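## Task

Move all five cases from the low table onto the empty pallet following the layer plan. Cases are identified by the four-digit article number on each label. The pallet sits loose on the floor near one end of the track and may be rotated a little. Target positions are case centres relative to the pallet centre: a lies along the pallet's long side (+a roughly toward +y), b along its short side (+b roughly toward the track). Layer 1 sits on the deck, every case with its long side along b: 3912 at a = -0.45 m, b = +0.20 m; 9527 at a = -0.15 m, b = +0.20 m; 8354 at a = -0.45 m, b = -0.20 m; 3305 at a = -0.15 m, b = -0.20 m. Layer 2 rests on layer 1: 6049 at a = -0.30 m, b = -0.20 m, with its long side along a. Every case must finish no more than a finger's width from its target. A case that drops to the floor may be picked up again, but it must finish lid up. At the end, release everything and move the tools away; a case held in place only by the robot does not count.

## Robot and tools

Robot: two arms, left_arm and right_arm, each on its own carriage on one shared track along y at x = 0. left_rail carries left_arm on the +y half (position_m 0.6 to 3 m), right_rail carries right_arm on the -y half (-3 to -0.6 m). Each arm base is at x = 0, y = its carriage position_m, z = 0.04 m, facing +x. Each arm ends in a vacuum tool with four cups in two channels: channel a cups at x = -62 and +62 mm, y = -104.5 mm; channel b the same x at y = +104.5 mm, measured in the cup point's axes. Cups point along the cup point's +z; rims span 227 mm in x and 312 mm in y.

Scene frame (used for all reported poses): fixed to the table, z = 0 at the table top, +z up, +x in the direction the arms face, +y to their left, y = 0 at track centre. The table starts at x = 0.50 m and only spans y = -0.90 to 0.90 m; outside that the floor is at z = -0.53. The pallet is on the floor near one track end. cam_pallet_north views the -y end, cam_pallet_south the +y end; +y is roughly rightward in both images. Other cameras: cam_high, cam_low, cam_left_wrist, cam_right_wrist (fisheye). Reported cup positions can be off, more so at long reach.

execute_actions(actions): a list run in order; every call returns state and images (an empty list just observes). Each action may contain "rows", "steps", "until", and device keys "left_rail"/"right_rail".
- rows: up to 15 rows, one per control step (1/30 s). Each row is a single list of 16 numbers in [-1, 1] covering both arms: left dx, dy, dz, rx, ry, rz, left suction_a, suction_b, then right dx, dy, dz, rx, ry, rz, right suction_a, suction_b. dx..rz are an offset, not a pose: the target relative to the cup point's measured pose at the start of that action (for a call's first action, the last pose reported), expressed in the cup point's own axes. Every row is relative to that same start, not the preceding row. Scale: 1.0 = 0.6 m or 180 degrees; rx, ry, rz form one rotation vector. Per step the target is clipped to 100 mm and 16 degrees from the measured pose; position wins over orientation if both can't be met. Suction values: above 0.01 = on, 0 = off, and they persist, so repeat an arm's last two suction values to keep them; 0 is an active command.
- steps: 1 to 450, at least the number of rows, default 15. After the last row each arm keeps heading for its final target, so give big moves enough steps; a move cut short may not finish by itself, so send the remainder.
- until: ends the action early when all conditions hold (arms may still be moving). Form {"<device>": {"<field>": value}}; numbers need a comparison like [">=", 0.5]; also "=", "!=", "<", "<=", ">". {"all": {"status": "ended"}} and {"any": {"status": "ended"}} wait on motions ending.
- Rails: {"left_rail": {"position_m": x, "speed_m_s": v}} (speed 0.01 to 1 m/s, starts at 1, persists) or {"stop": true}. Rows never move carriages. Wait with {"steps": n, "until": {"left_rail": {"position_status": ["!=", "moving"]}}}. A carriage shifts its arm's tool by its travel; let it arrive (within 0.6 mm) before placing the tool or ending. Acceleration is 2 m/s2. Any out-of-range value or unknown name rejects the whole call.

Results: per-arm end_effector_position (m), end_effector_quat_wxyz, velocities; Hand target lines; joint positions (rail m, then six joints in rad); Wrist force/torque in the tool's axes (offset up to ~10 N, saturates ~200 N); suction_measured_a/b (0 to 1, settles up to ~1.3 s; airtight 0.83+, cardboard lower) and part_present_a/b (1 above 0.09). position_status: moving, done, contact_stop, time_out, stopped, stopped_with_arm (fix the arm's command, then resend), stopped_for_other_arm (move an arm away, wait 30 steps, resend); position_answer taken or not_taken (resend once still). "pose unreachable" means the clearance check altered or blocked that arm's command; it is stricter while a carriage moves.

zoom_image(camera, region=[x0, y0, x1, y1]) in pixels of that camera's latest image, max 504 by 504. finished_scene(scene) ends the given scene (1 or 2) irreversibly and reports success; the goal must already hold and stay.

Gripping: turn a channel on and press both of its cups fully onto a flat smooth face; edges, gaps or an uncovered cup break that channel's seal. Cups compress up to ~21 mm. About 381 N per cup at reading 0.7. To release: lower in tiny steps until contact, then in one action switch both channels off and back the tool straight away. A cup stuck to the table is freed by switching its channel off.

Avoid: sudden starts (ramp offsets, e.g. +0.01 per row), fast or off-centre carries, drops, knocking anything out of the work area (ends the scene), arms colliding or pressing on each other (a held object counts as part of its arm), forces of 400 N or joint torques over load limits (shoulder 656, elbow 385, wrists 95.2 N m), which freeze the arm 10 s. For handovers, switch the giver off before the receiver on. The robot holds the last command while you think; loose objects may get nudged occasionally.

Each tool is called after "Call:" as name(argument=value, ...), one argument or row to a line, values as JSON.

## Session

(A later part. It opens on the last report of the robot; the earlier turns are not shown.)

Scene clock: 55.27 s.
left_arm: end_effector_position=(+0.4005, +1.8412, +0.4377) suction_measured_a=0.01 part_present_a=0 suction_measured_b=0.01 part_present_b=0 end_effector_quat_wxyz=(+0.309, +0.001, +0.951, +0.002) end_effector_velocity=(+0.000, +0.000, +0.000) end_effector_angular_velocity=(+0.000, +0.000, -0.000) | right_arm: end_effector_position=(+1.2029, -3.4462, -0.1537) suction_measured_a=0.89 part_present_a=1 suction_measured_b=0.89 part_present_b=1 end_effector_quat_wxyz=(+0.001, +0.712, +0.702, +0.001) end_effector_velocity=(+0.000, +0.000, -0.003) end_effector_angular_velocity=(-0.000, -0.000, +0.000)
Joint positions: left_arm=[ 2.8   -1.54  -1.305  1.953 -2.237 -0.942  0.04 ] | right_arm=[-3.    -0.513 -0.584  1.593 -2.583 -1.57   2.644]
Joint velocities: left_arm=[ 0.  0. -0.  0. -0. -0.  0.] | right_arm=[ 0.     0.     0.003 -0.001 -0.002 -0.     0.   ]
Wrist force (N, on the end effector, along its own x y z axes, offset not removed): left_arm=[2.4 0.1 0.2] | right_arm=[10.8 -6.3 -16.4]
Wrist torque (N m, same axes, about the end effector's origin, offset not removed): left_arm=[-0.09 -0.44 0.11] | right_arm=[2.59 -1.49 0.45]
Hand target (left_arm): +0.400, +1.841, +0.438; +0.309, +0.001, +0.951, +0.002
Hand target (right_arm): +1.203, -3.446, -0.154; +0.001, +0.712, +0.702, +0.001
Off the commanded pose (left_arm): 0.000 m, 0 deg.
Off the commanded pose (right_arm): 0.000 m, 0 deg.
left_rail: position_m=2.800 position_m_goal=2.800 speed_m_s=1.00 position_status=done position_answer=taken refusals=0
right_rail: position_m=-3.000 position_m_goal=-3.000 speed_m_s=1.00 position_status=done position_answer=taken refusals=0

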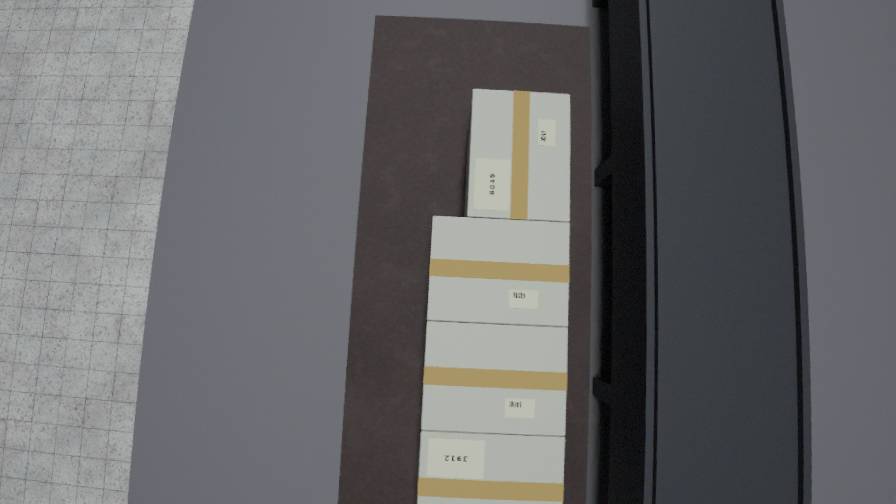

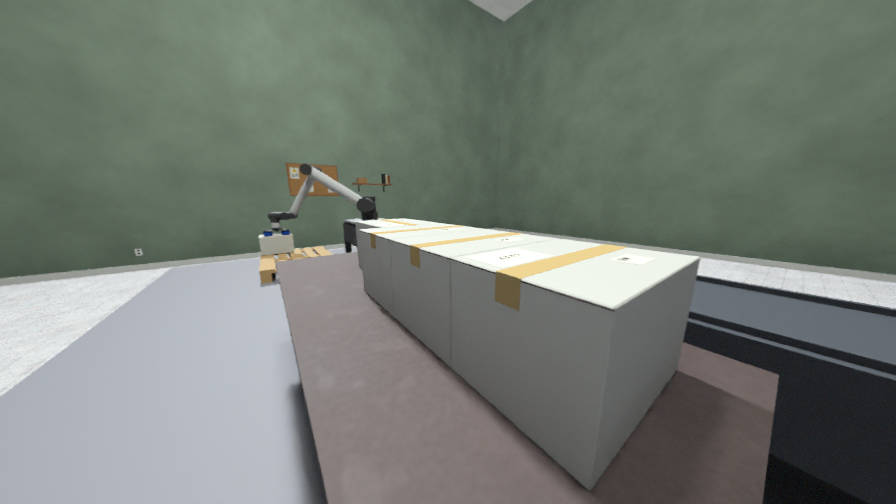

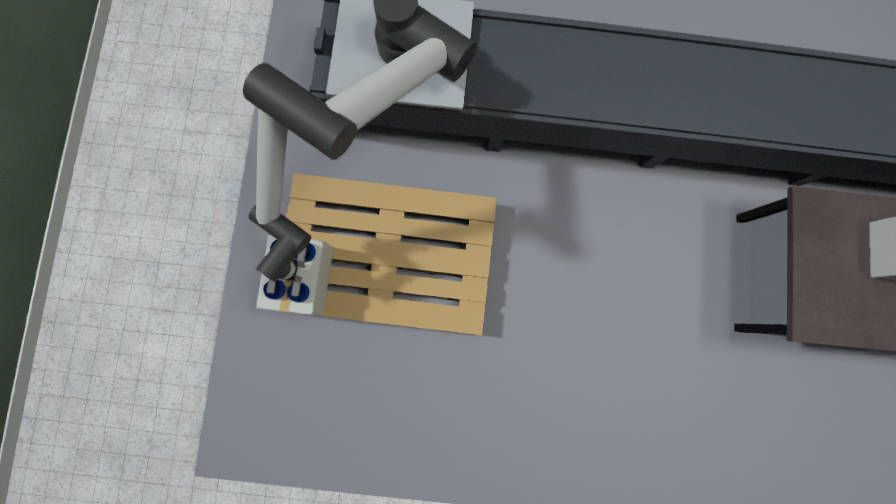

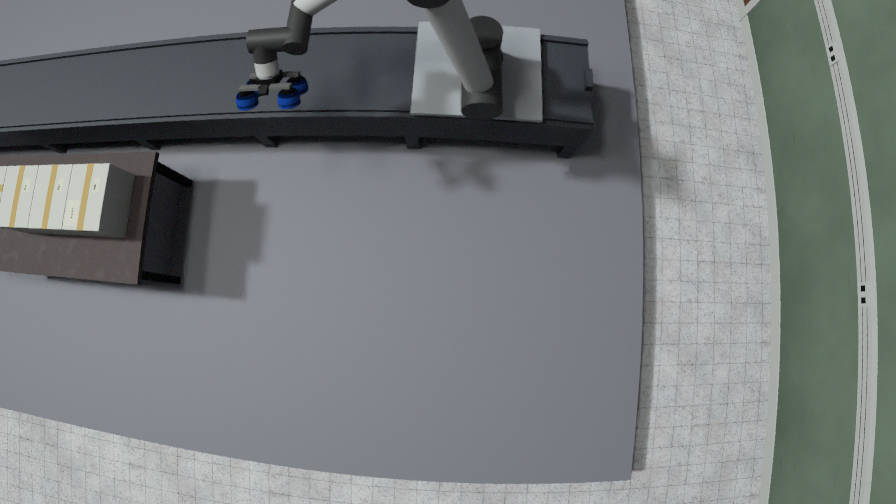

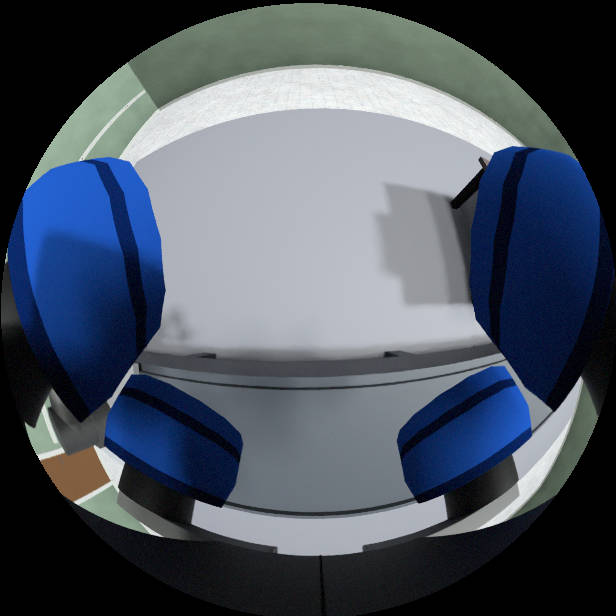

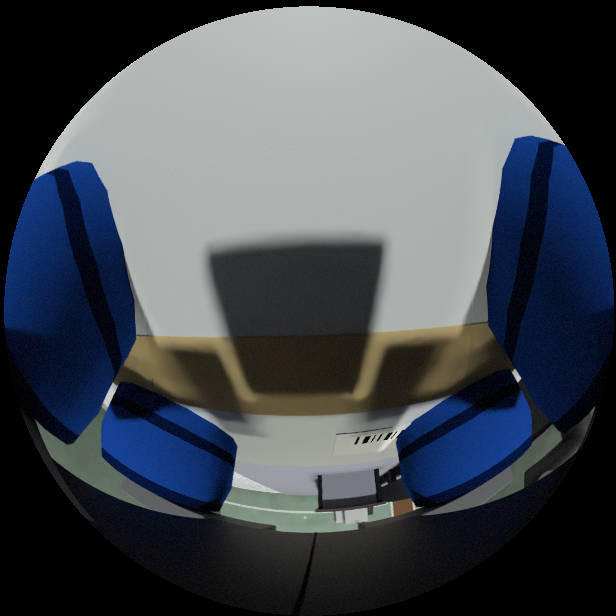

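Offsets are from measured pose, so repeated small steps stay bounded in force.

Call:
execute_actions(
  actions=[
    {"rows":[[0,0,0,0,0,0,0,0,0,0,0.005,0,0,0,1,1]],"steps":12},
  ],
)

Call:
execute_actions(
  actions=[
    {"rows":[[0,0,0,0,0,0,0,0,0,0,0.004,0,0,0,1,1]],"steps":12},
  ],
)

Scene clock: 58.73 s.
left_arm: end_effector_position=(+0.4005, +1.8412, +0.4377) suction_measured_a=0.01 part_present_a=0 suction_measured_b=0.01 part_present_b=0 end_effector_quat_wxyz=(+0.309, +0.001, +0.951, +0.002) end_effector_velocity=(-0.000, -0.000, -0.000) end_effector_angular_velocity=(+0.000, -0.000, -0.000) | right_arm: end_effector_position=(+1.2029, -3.4461, -0.1565) suction_measured_a=0.89 part_present_a=1 suction_measured_b=0.89 part_present_b=1 end_effector_quat_wxyz=(+0.001, +0.712, +0.702, +0.001) end_effector_velocity=(+0.000, -0.000, -0.001) end_effector_angular_velocity=(-0.000, -0.000, -0.000)
Joint positions: left_arm=[ 2.8   -1.54  -1.305  1.953 -2.237 -0.942  0.04 ] | right_arm=[-3.    -0.513 -0.581  1.592 -2.585 -1.57   2.644]
Joint velocities: left_arm=[ 0. -0.  0.  0. -0.  0. -0.] | right_arm=[ 0.     0.     0.001 -0.    -0.001 -0.     0.   ]
Wrist force (N, on the end effector, along its own x y z axes, offset not removed): left_arm=[3.1 3.4 0.9] | right_arm=[6.8 -7.8 -13.9]
Wrist torque (N m, same axes, about the end effector's origin, offset not removed): left_arm=[0.25 -0.65 0.05] | right_arm=[2.50 -1.47 0.33]
Hand target (left_arm): +0.400, +1.841, +0.438; +0.309, +0.001, +0.951, +0.002
Hand target (right_arm): +1.203, -3.446, -0.157; +0.001, +0.712, +0.702, +0.001
Off the commanded pose (left_arm): 0.000 m, 0 deg.
Off the commanded pose (right_arm): 0.000 m, 0 deg.
left_rail: position_m=2.800 position_m_goal=2.800 speed_m_s=1.00 position_status=done position_answer=taken refusals=0
right_rail: position_m=-3.000 position_m_goal=-3.000 speed_m_s=1.00 position_status=done position_answer=taken refusals=0

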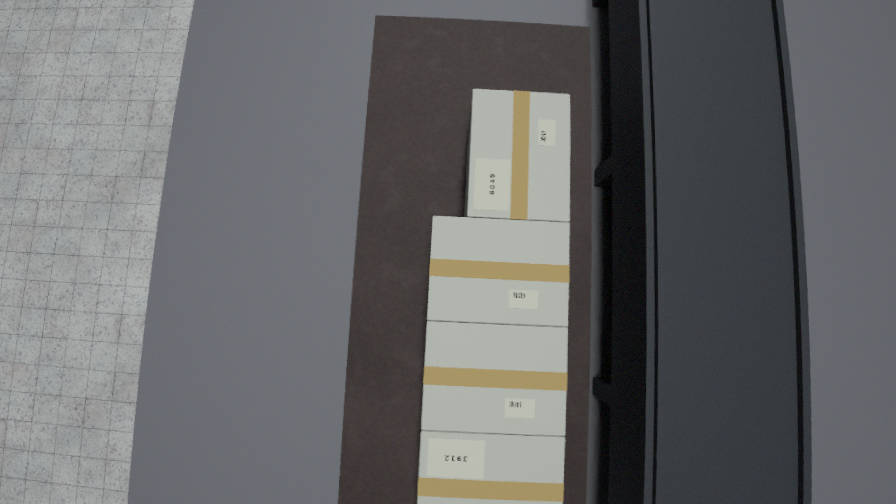

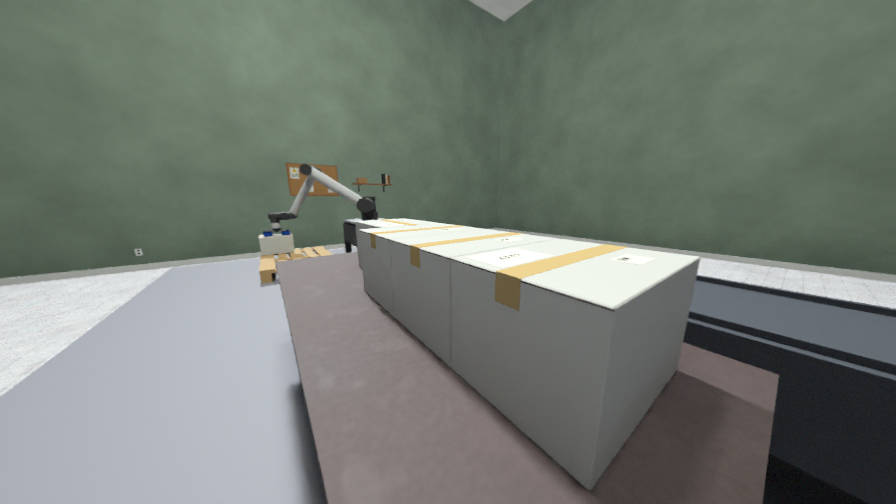

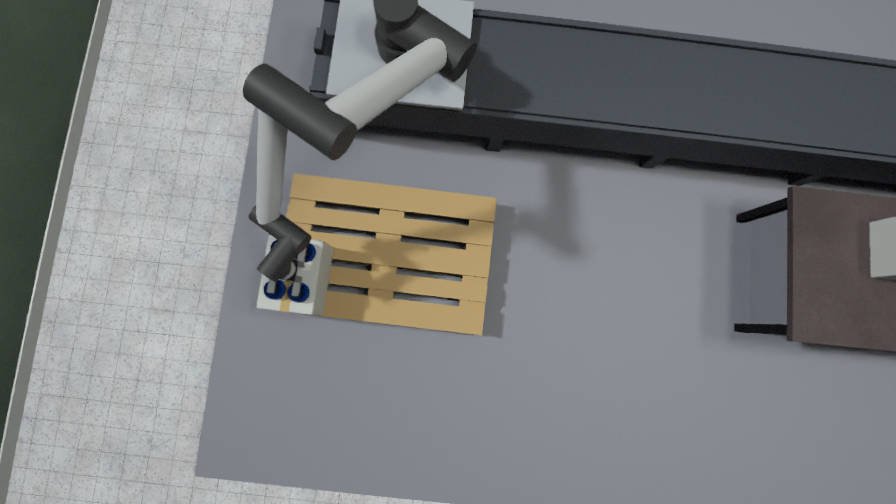

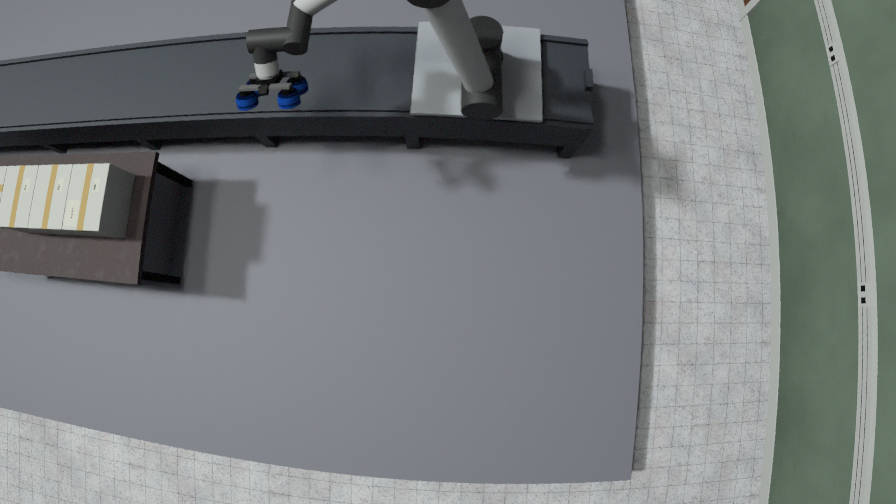

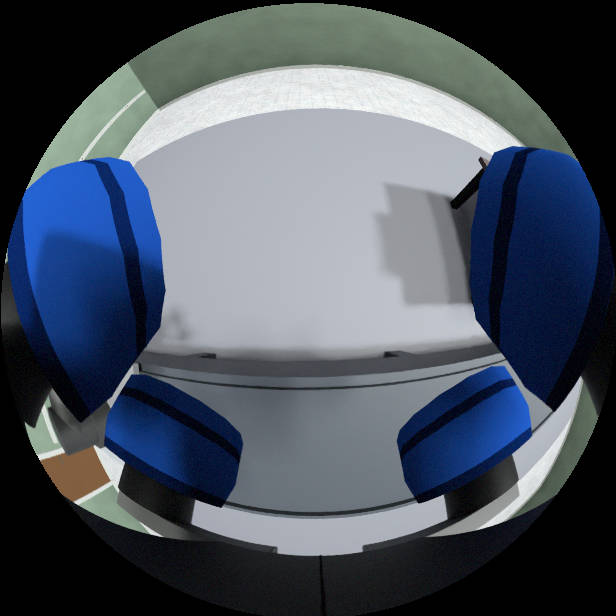

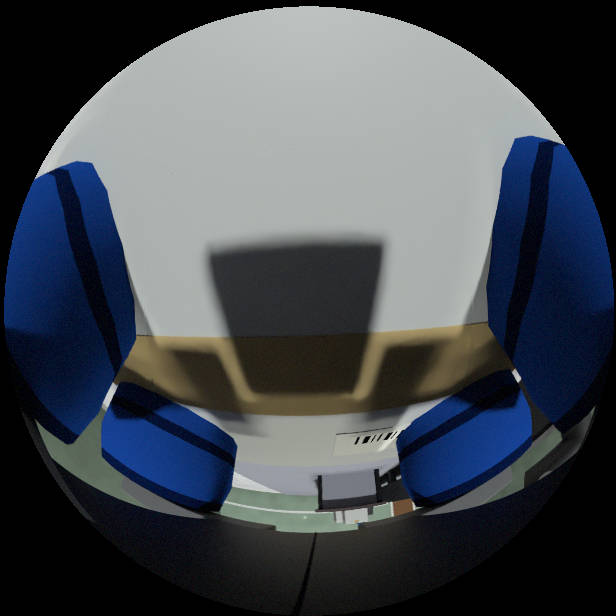

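Scene clock: 59.13 s.
left_arm: end_effector_position=(+0.4005, +1.8412, +0.4377) suction_measured_a=0.01 part_present_a=0 suction_measured_b=0.01 part_present_b=0 end_effector_quat_wxyz=(+0.309, +0.001, +0.951, +0.002) end_effector_velocity=(-0.000, -0.000, +0.000) end_effector_angular_velocity=(-0.000, -0.000, -0.000) | right_arm: end_effector_position=(+1.2032, -3.4462, -0.1582) suction_measured_a=0.89 part_present_a=1 suction_measured_b=0.89 part_present_b=1 end_effector_quat_wxyz=(+0.001, +0.712, +0.702, +0.001) end_effector_velocity=(-0.000, +0.000, -0.001) end_effector_angular_velocity=(+0.000, +0.000, +0.000)
Joint positions: left_arm=[ 2.8   -1.54  -1.305  1.953 -2.237 -0.942  0.04 ] | right_arm=[-3.    -0.513 -0.579  1.592 -2.586 -1.57   2.644]
Joint velocities: left_arm=[ 0. -0. -0.  0. -0.  0. -0.] | right_arm=[ 0.     0.     0.001 -0.    -0.001  0.    -0.   ]
Wrist force (N, on the end effector, along its own x y z axes, offset not removed): left_arm=[0.9 -2.1 2.3] | right_arm=[15.5 -59.9 -112.7]
Wrist torque (N m, same axes, about the end effector's origin, offset not removed): left_arm=[-0.39 -0.33 0.06] | right_arm=[-7.59 3.41 -1.80]
Hand target (left_arm): +0.400, +1.841, +0.438; +0.309, +0.001, +0.951, +0.002
Hand target (right_arm): +1.203, -3.446, -0.159; +0.001, +0.712, +0.702, +0.001
Off the commanded pose (left_arm): 0.000 m, 0 deg.
Off the commanded pose (right_arm): 0.001 m, 0 deg.
left_rail: position_m=2.800 position_m_goal=2.800 speed_m_s=1.00 position_status=done position_answer=taken refusals=0
right_rail: position_m=-3.000 position_m_goal=-3.000 speed_m_s=1.00 position_status=done position_answer=taken refusals=0

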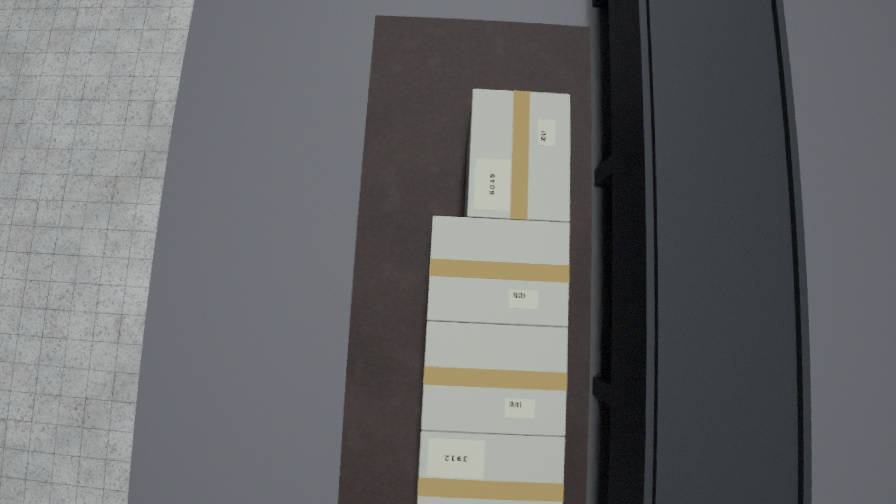

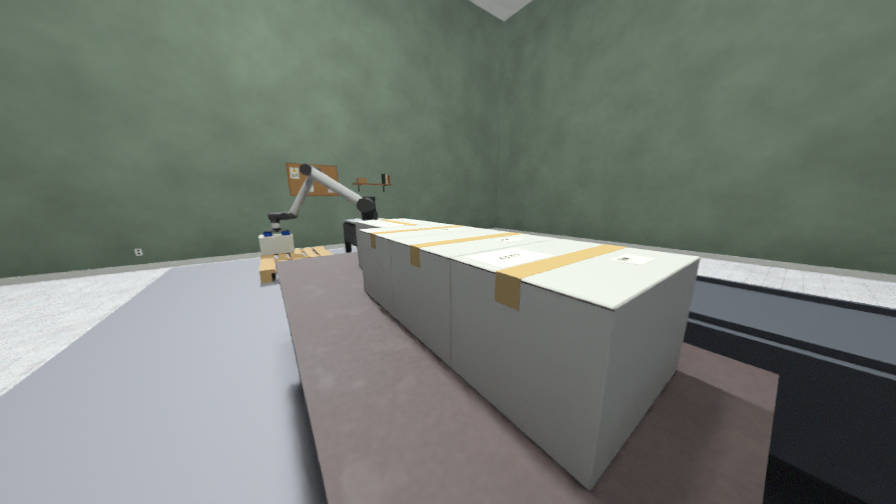

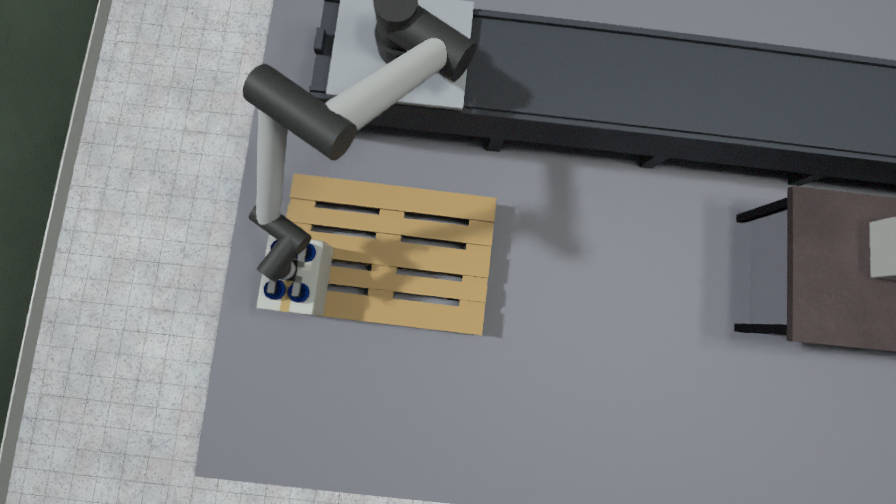

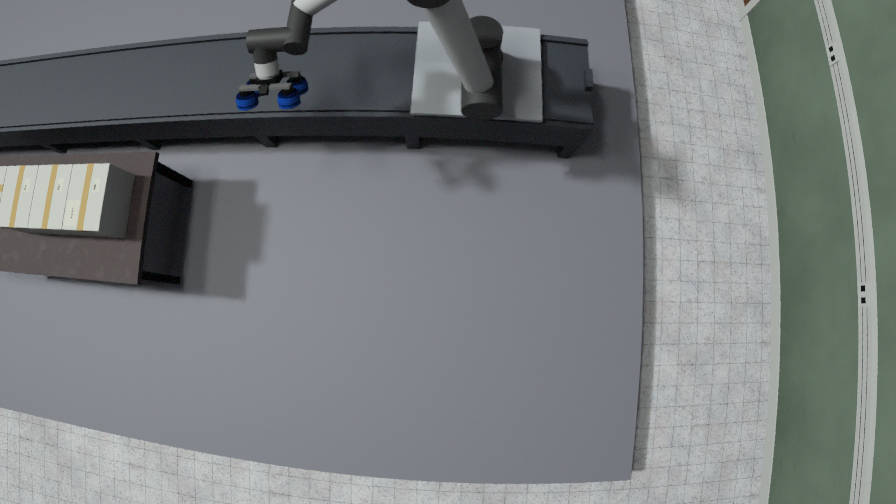

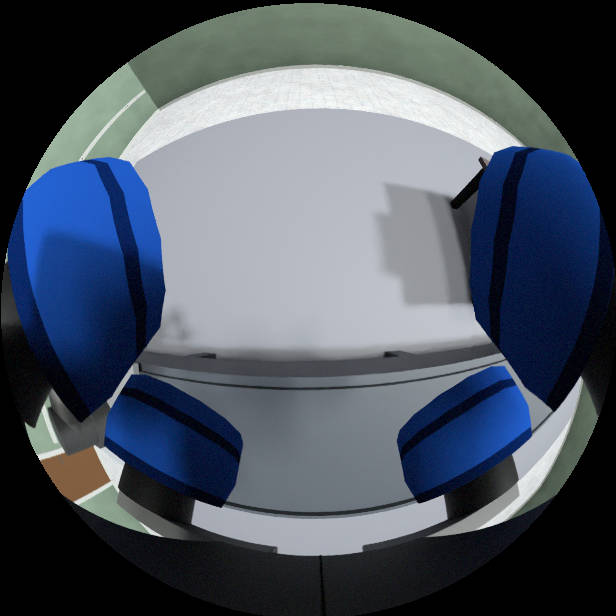

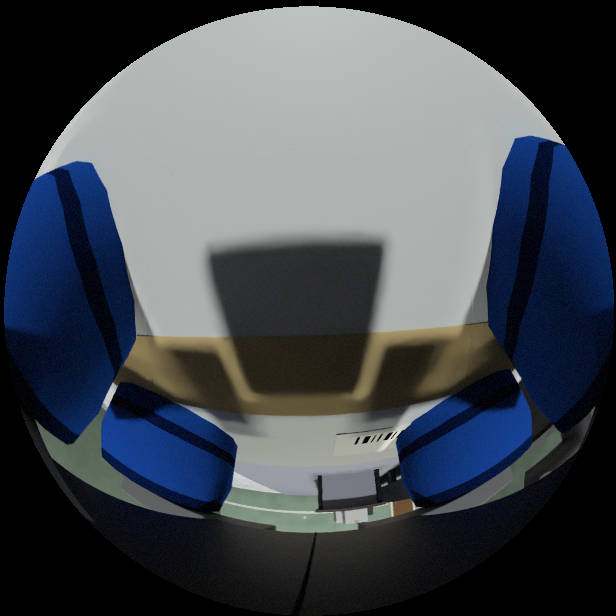

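Call:
execute_actions(
  actions=[
    {"rows":[[0,0,0,0,0,0,0,0,0,0,-0.008,0,0,0,0,0]],"steps":12},
    {"rows":[[0,0,0,0,0,0,0,0,0,0,-0.12,0,0,-0.005,0,0]],"steps":18},
    {"rows":[[0,0,0,0,0,0,0,0,0.75,-0.596,-0.7,0,0,0,0,0]],"steps":52,"right_rail":{"position_m":-0.6}},
    {"rows":[[0,0,0,0,0,0,0,0,0.99,0,-0.29,0,0,0,0,0]],"steps":58},
  ],
)

Call:
zoom_image(
  camera="cam_right_wrist",
  region=[160,100,460,340],
)

Call:
zoom_image(
  camera="cam_pallet_north",
  region=[230,150,510,350],
)

Scene clock: 76.50 s.
left_arm: end_effector_position=(+0.4005, +1.8412, +0.4377) suction_measured_a=0.01 part_present_a=0 suction_measured_b=0.01 part_present_b=0 end_effector_quat_wxyz=(+0.309, +0.001, +0.951, +0.002) end_effector_velocity=(-0.000, -0.000, +0.000) end_effector_angular_velocity=(-0.000, -0.000, -0.000) | right_arm: end_effector_position=(+0.8499, -0.0058, +0.5025) suction_measured_a=0.00 part_present_a=0 suction_measured_b=0.00 part_present_b=0 end_effector_quat_wxyz=(+0.000, +0.707, +0.707, +0.001) end_effector_velocity=(+0.001, +0.002, +0.000) end_effector_angular_velocity=(-0.000, +0.000, -0.000)
Joint positions: left_arm=[ 2.8   -1.54  -1.305  1.953 -2.237 -0.942  0.04 ] | right_arm=[-0.6    0.415 -1.331  1.791 -2.032 -1.571  3.556]
Joint velocities: left_arm=[ 0. -0. -0.  0. -0.  0. -0.] | right_arm=[ 0.     0.002  0.002 -0.003  0.002 -0.     0.002]
Wrist force (N, on the end effector, along its own x y z axes, offset not removed): left_arm=[2.0 0.1 0.2] | right_arm=[-0.9 -11.0 -1.2]
Wrist torque (N m, same axes, about the end effector's origin, offset not removed): left_arm=[-0.16 -0.43 -0.04] | right_arm=[-2.11 -0.61 0.37]
Hand target (left_arm): +0.400, +1.841, +0.438; +0.309, +0.001, +0.951, +0.002
Hand target (right_arm): +0.850, -0.006, +0.503; +0.000, +0.707, +0.708, +0.001
Off the commanded pose (left_arm): 0.000 m, 0 deg.
Off the commanded pose (right_arm): 0.001 m, 0 deg.
left_rail: position_m=2.800 position_m_goal=2.800 speed_m_s=1.00 position_status=done position_answer=taken refusals=0
right_rail: position_m=-0.600 position_m_goal=-0.600 speed_m_s=1.00 position_status=done position_answer=taken refusals=0

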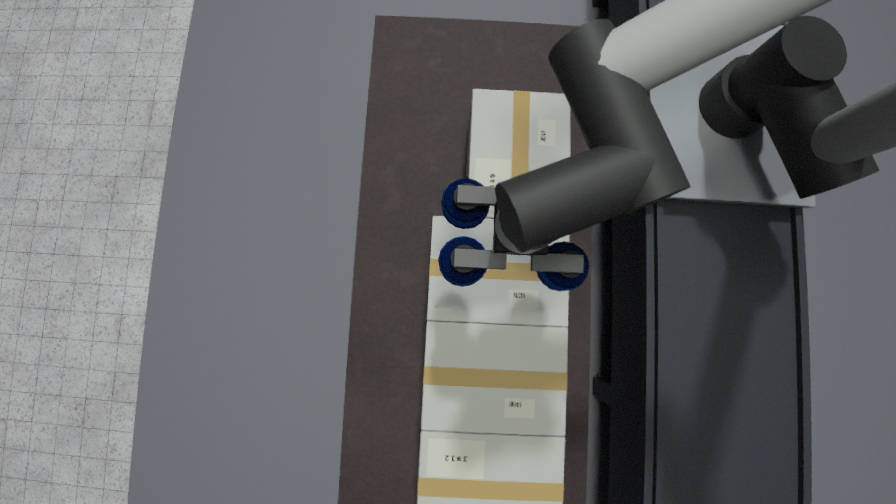

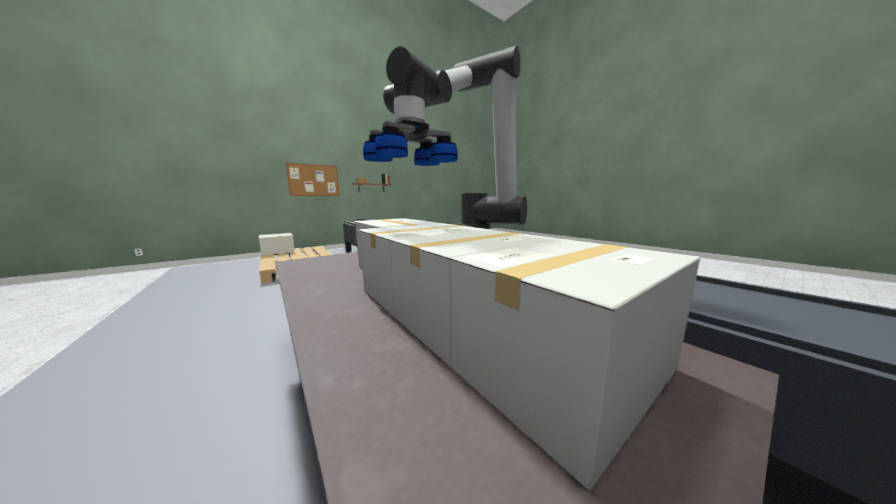

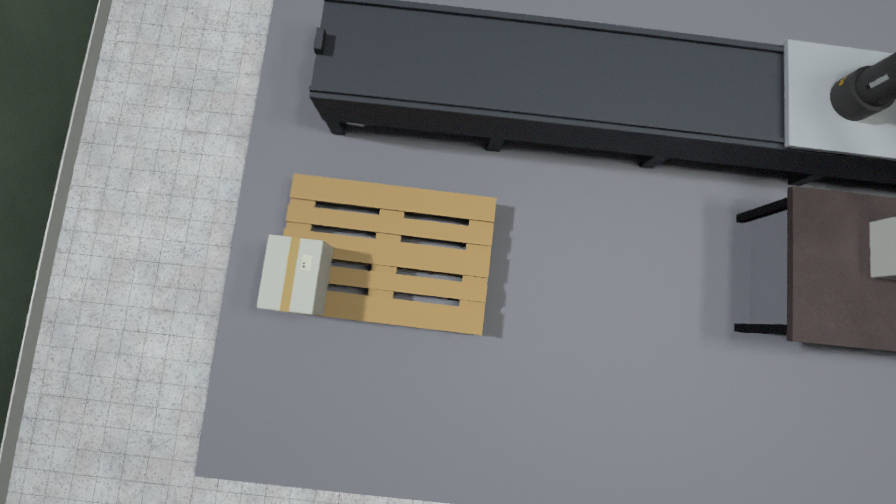

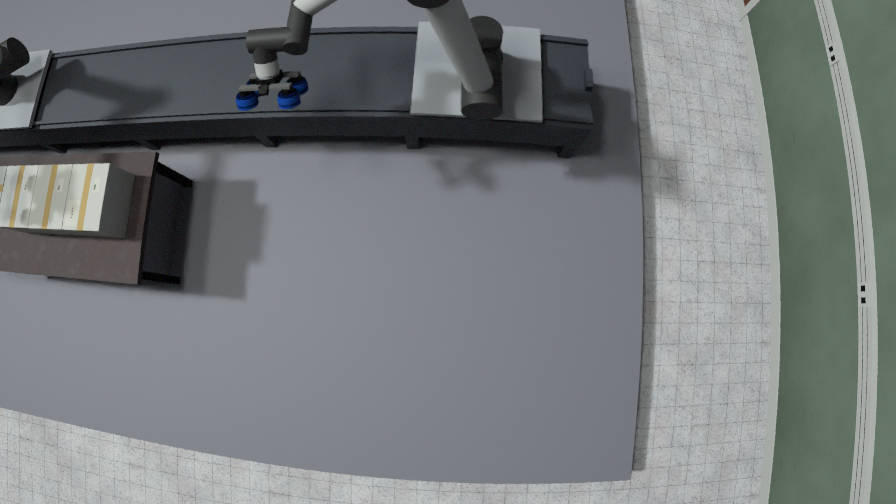

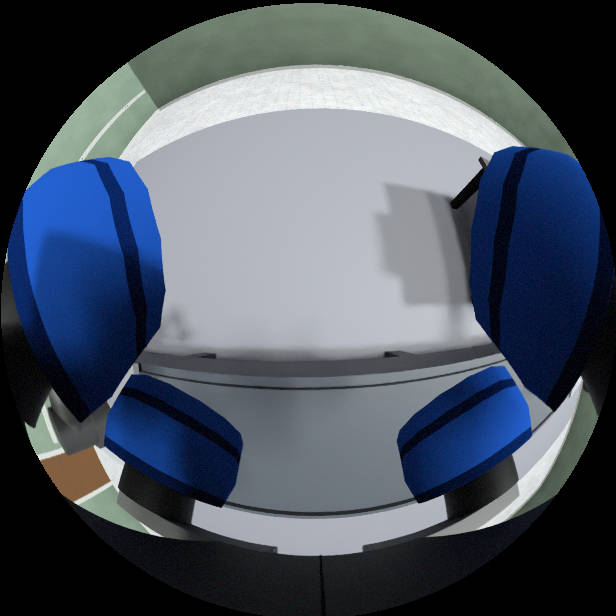

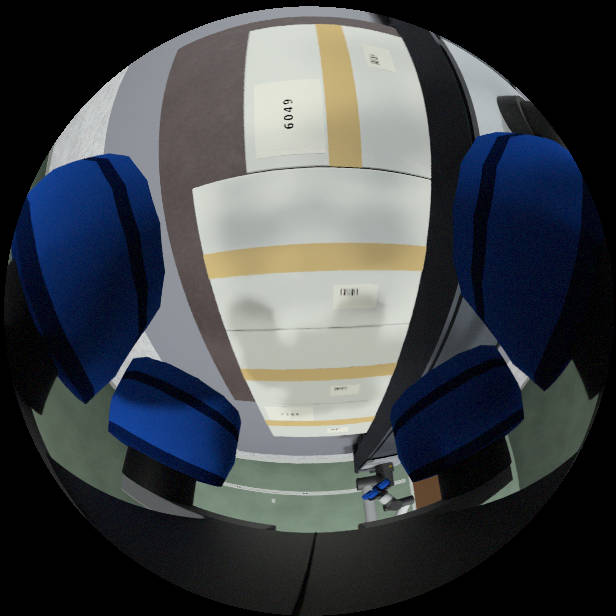

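Region (160, 100, 460, 340) of cam_right_wrist's 616x616 image, scaled by 1.680, with more detail than that image has; it fills the top 403 rows of this view, and the rest is white.

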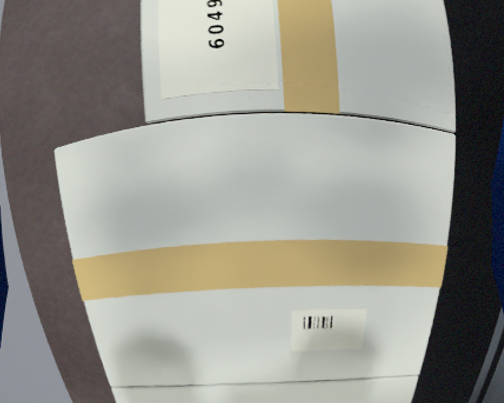

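Region (230, 150, 510, 350) of cam_pallet_north's 896x504 image, scaled by 1.800, with more detail than that image has; it fills the top 360 rows of this view, and the rest is white.

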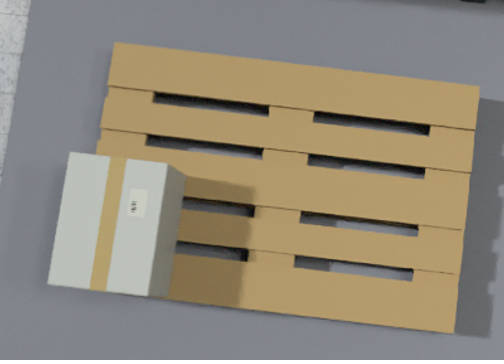

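Call:
execute_actions(
  actions=[
    {"rows":[[0,0,0,0,0,0,0,0,0.095,-0.0375,0.4,0,0,0,0,0]],"steps":30},
    {"rows":[[0,0,0,0,0,0,0,0,0,0,0.045,0,0,0,1,1]],"steps":32},
    {"rows":[[0,0,0,0,0,0,0,0,0,0,-0.46,0,0,0,1,1]],"steps":32},
    {"rows":[[0,0,0,0,0,0,0,0,-0.66,0.3,0,0,0,0,1,1]],"steps":45,"right_rail":{"position_m":-3}},
    {"rows":[[0,0,0,0,0,0,0,0,-0.668,0.334,0.64,0,0,0.005,1,1]],"steps":58},
  ],
)

Scene clock: 89.67 s.
left_arm: end_effector_position=(+0.4005, +1.8412, +0.4377) suction_measured_a=0.01 part_present_a=0 suction_measured_b=0.01 part_present_b=0 end_effector_quat_wxyz=(+0.309, +0.001, +0.951, +0.002) end_effector_velocity=(+0.000, +0.000, +0.000) end_effector_angular_velocity=(-0.000, +0.000, +0.000) | right_arm: end_effector_position=(+1.2083, -3.1461, +0.1288) suction_measured_a=0.89 part_present_a=1 suction_measured_b=0.89 part_present_b=1 end_effector_quat_wxyz=(+0.001, +0.712, +0.702, +0.001) end_effector_velocity=(+0.001, -0.001, -0.001) end_effector_angular_velocity=(-0.000, +0.000, -0.000)
Joint positions: left_arm=[ 2.8   -1.54  -1.305  1.953 -2.237 -0.942  0.04 ] | right_arm=[-3.    -0.286 -0.892  1.708 -2.39  -1.57   2.87 ]
Joint velocities: left_arm=[ 0.  0. -0. -0.  0. -0.  0.] | right_arm=[ 0.    -0.001  0.001 -0.001 -0.    -0.    -0.   ]
Wrist force (N, on the end effector, along its own x y z axes, offset not removed): left_arm=[-0.7 -1.2 3.3] | right_arm=[1.6 -10.8 -20.3]
Wrist torque (N m, same axes, about the end effector's origin, offset not removed): left_arm=[-0.26 -0.03 0.03] | right_arm=[2.22 -0.09 0.45]
Hand target (left_arm): +0.400, +1.841, +0.438; +0.309, +0.001, +0.951, +0.002
Hand target (right_arm): +1.208, -3.146, +0.129; +0.001, +0.712, +0.702, +0.001
Off the commanded pose (left_arm): 0.000 m, 0 deg.
Off the commanded pose (right_arm): 0.001 m, 0 deg.
left_rail: position_m=2.800 position_m_goal=2.800 speed_m_s=1.00 position_status=done position_answer=taken refusals=0
right_rail: position_m=-3.000 position_m_goal=-3.000 speed_m_s=1.00 position_status=done position_answer=taken refusals=0

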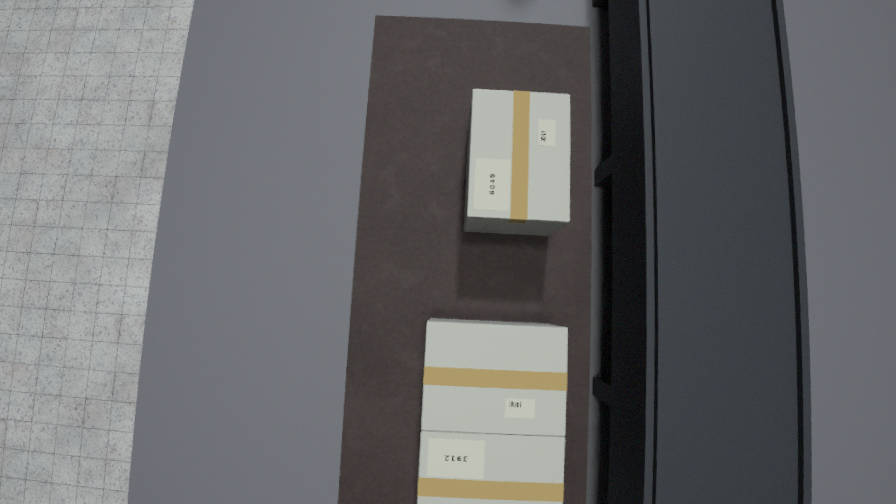

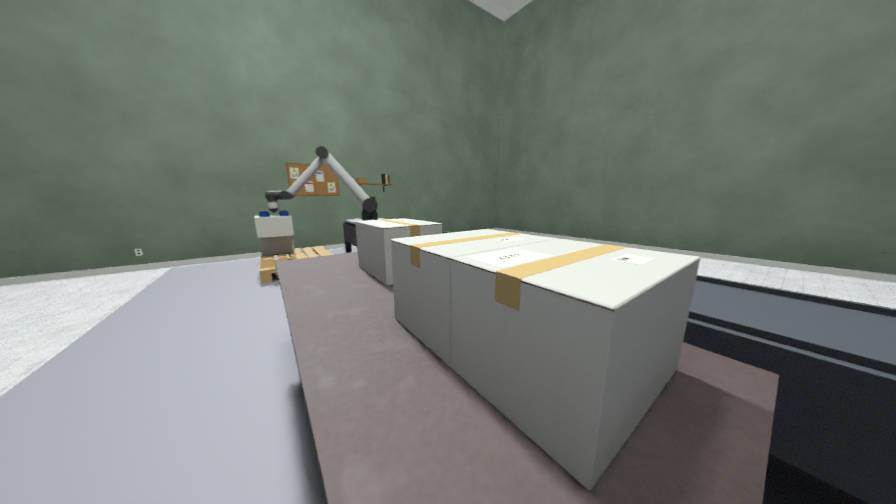

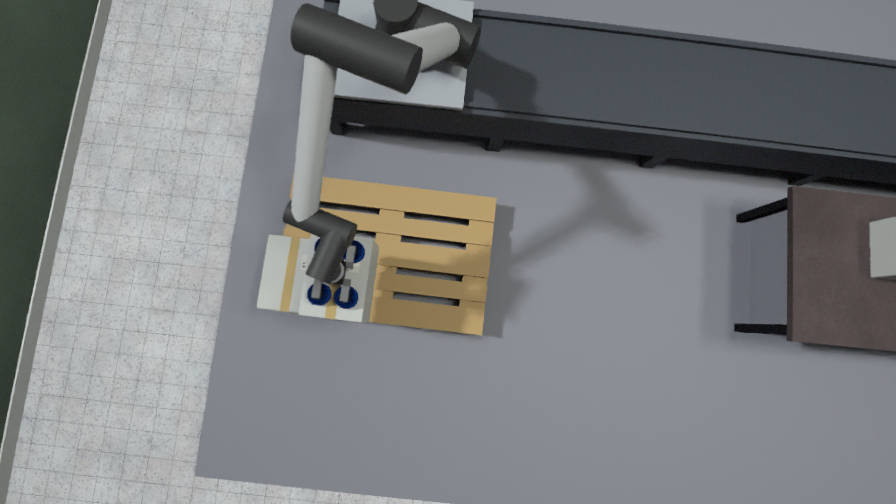

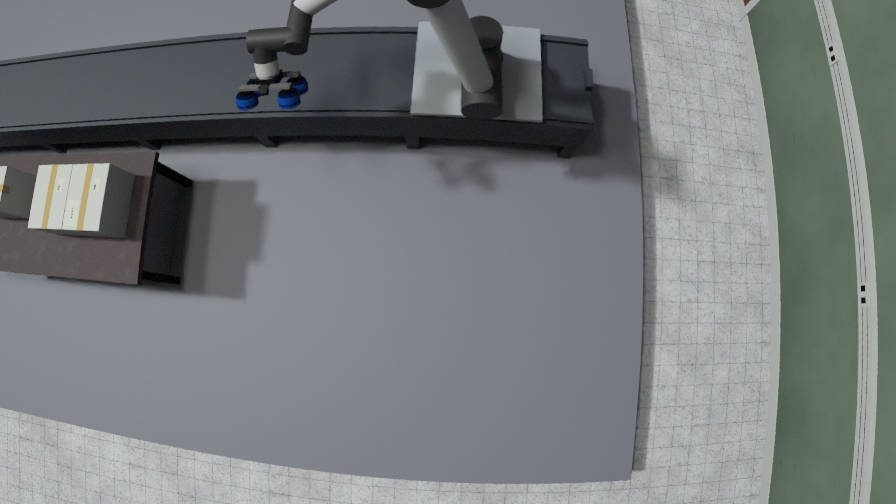

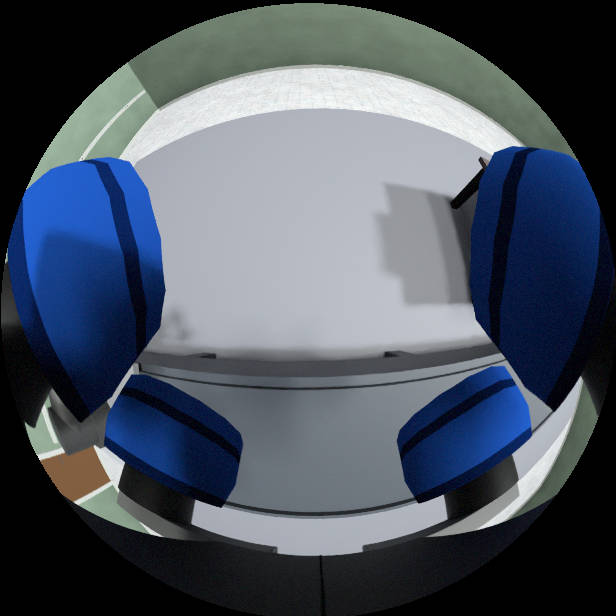

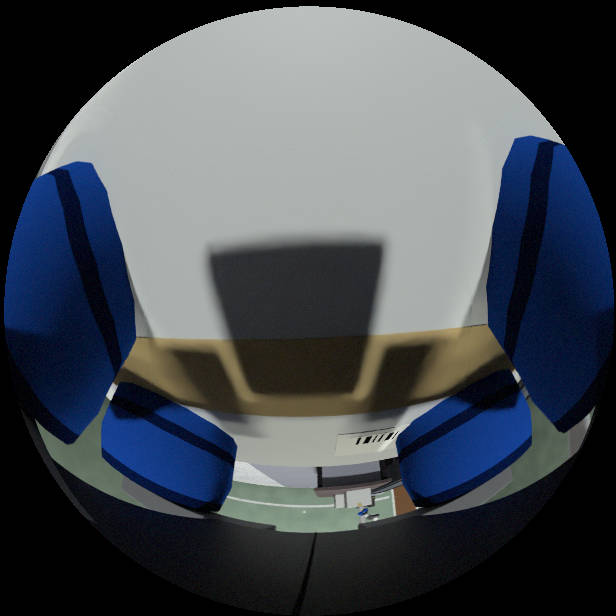

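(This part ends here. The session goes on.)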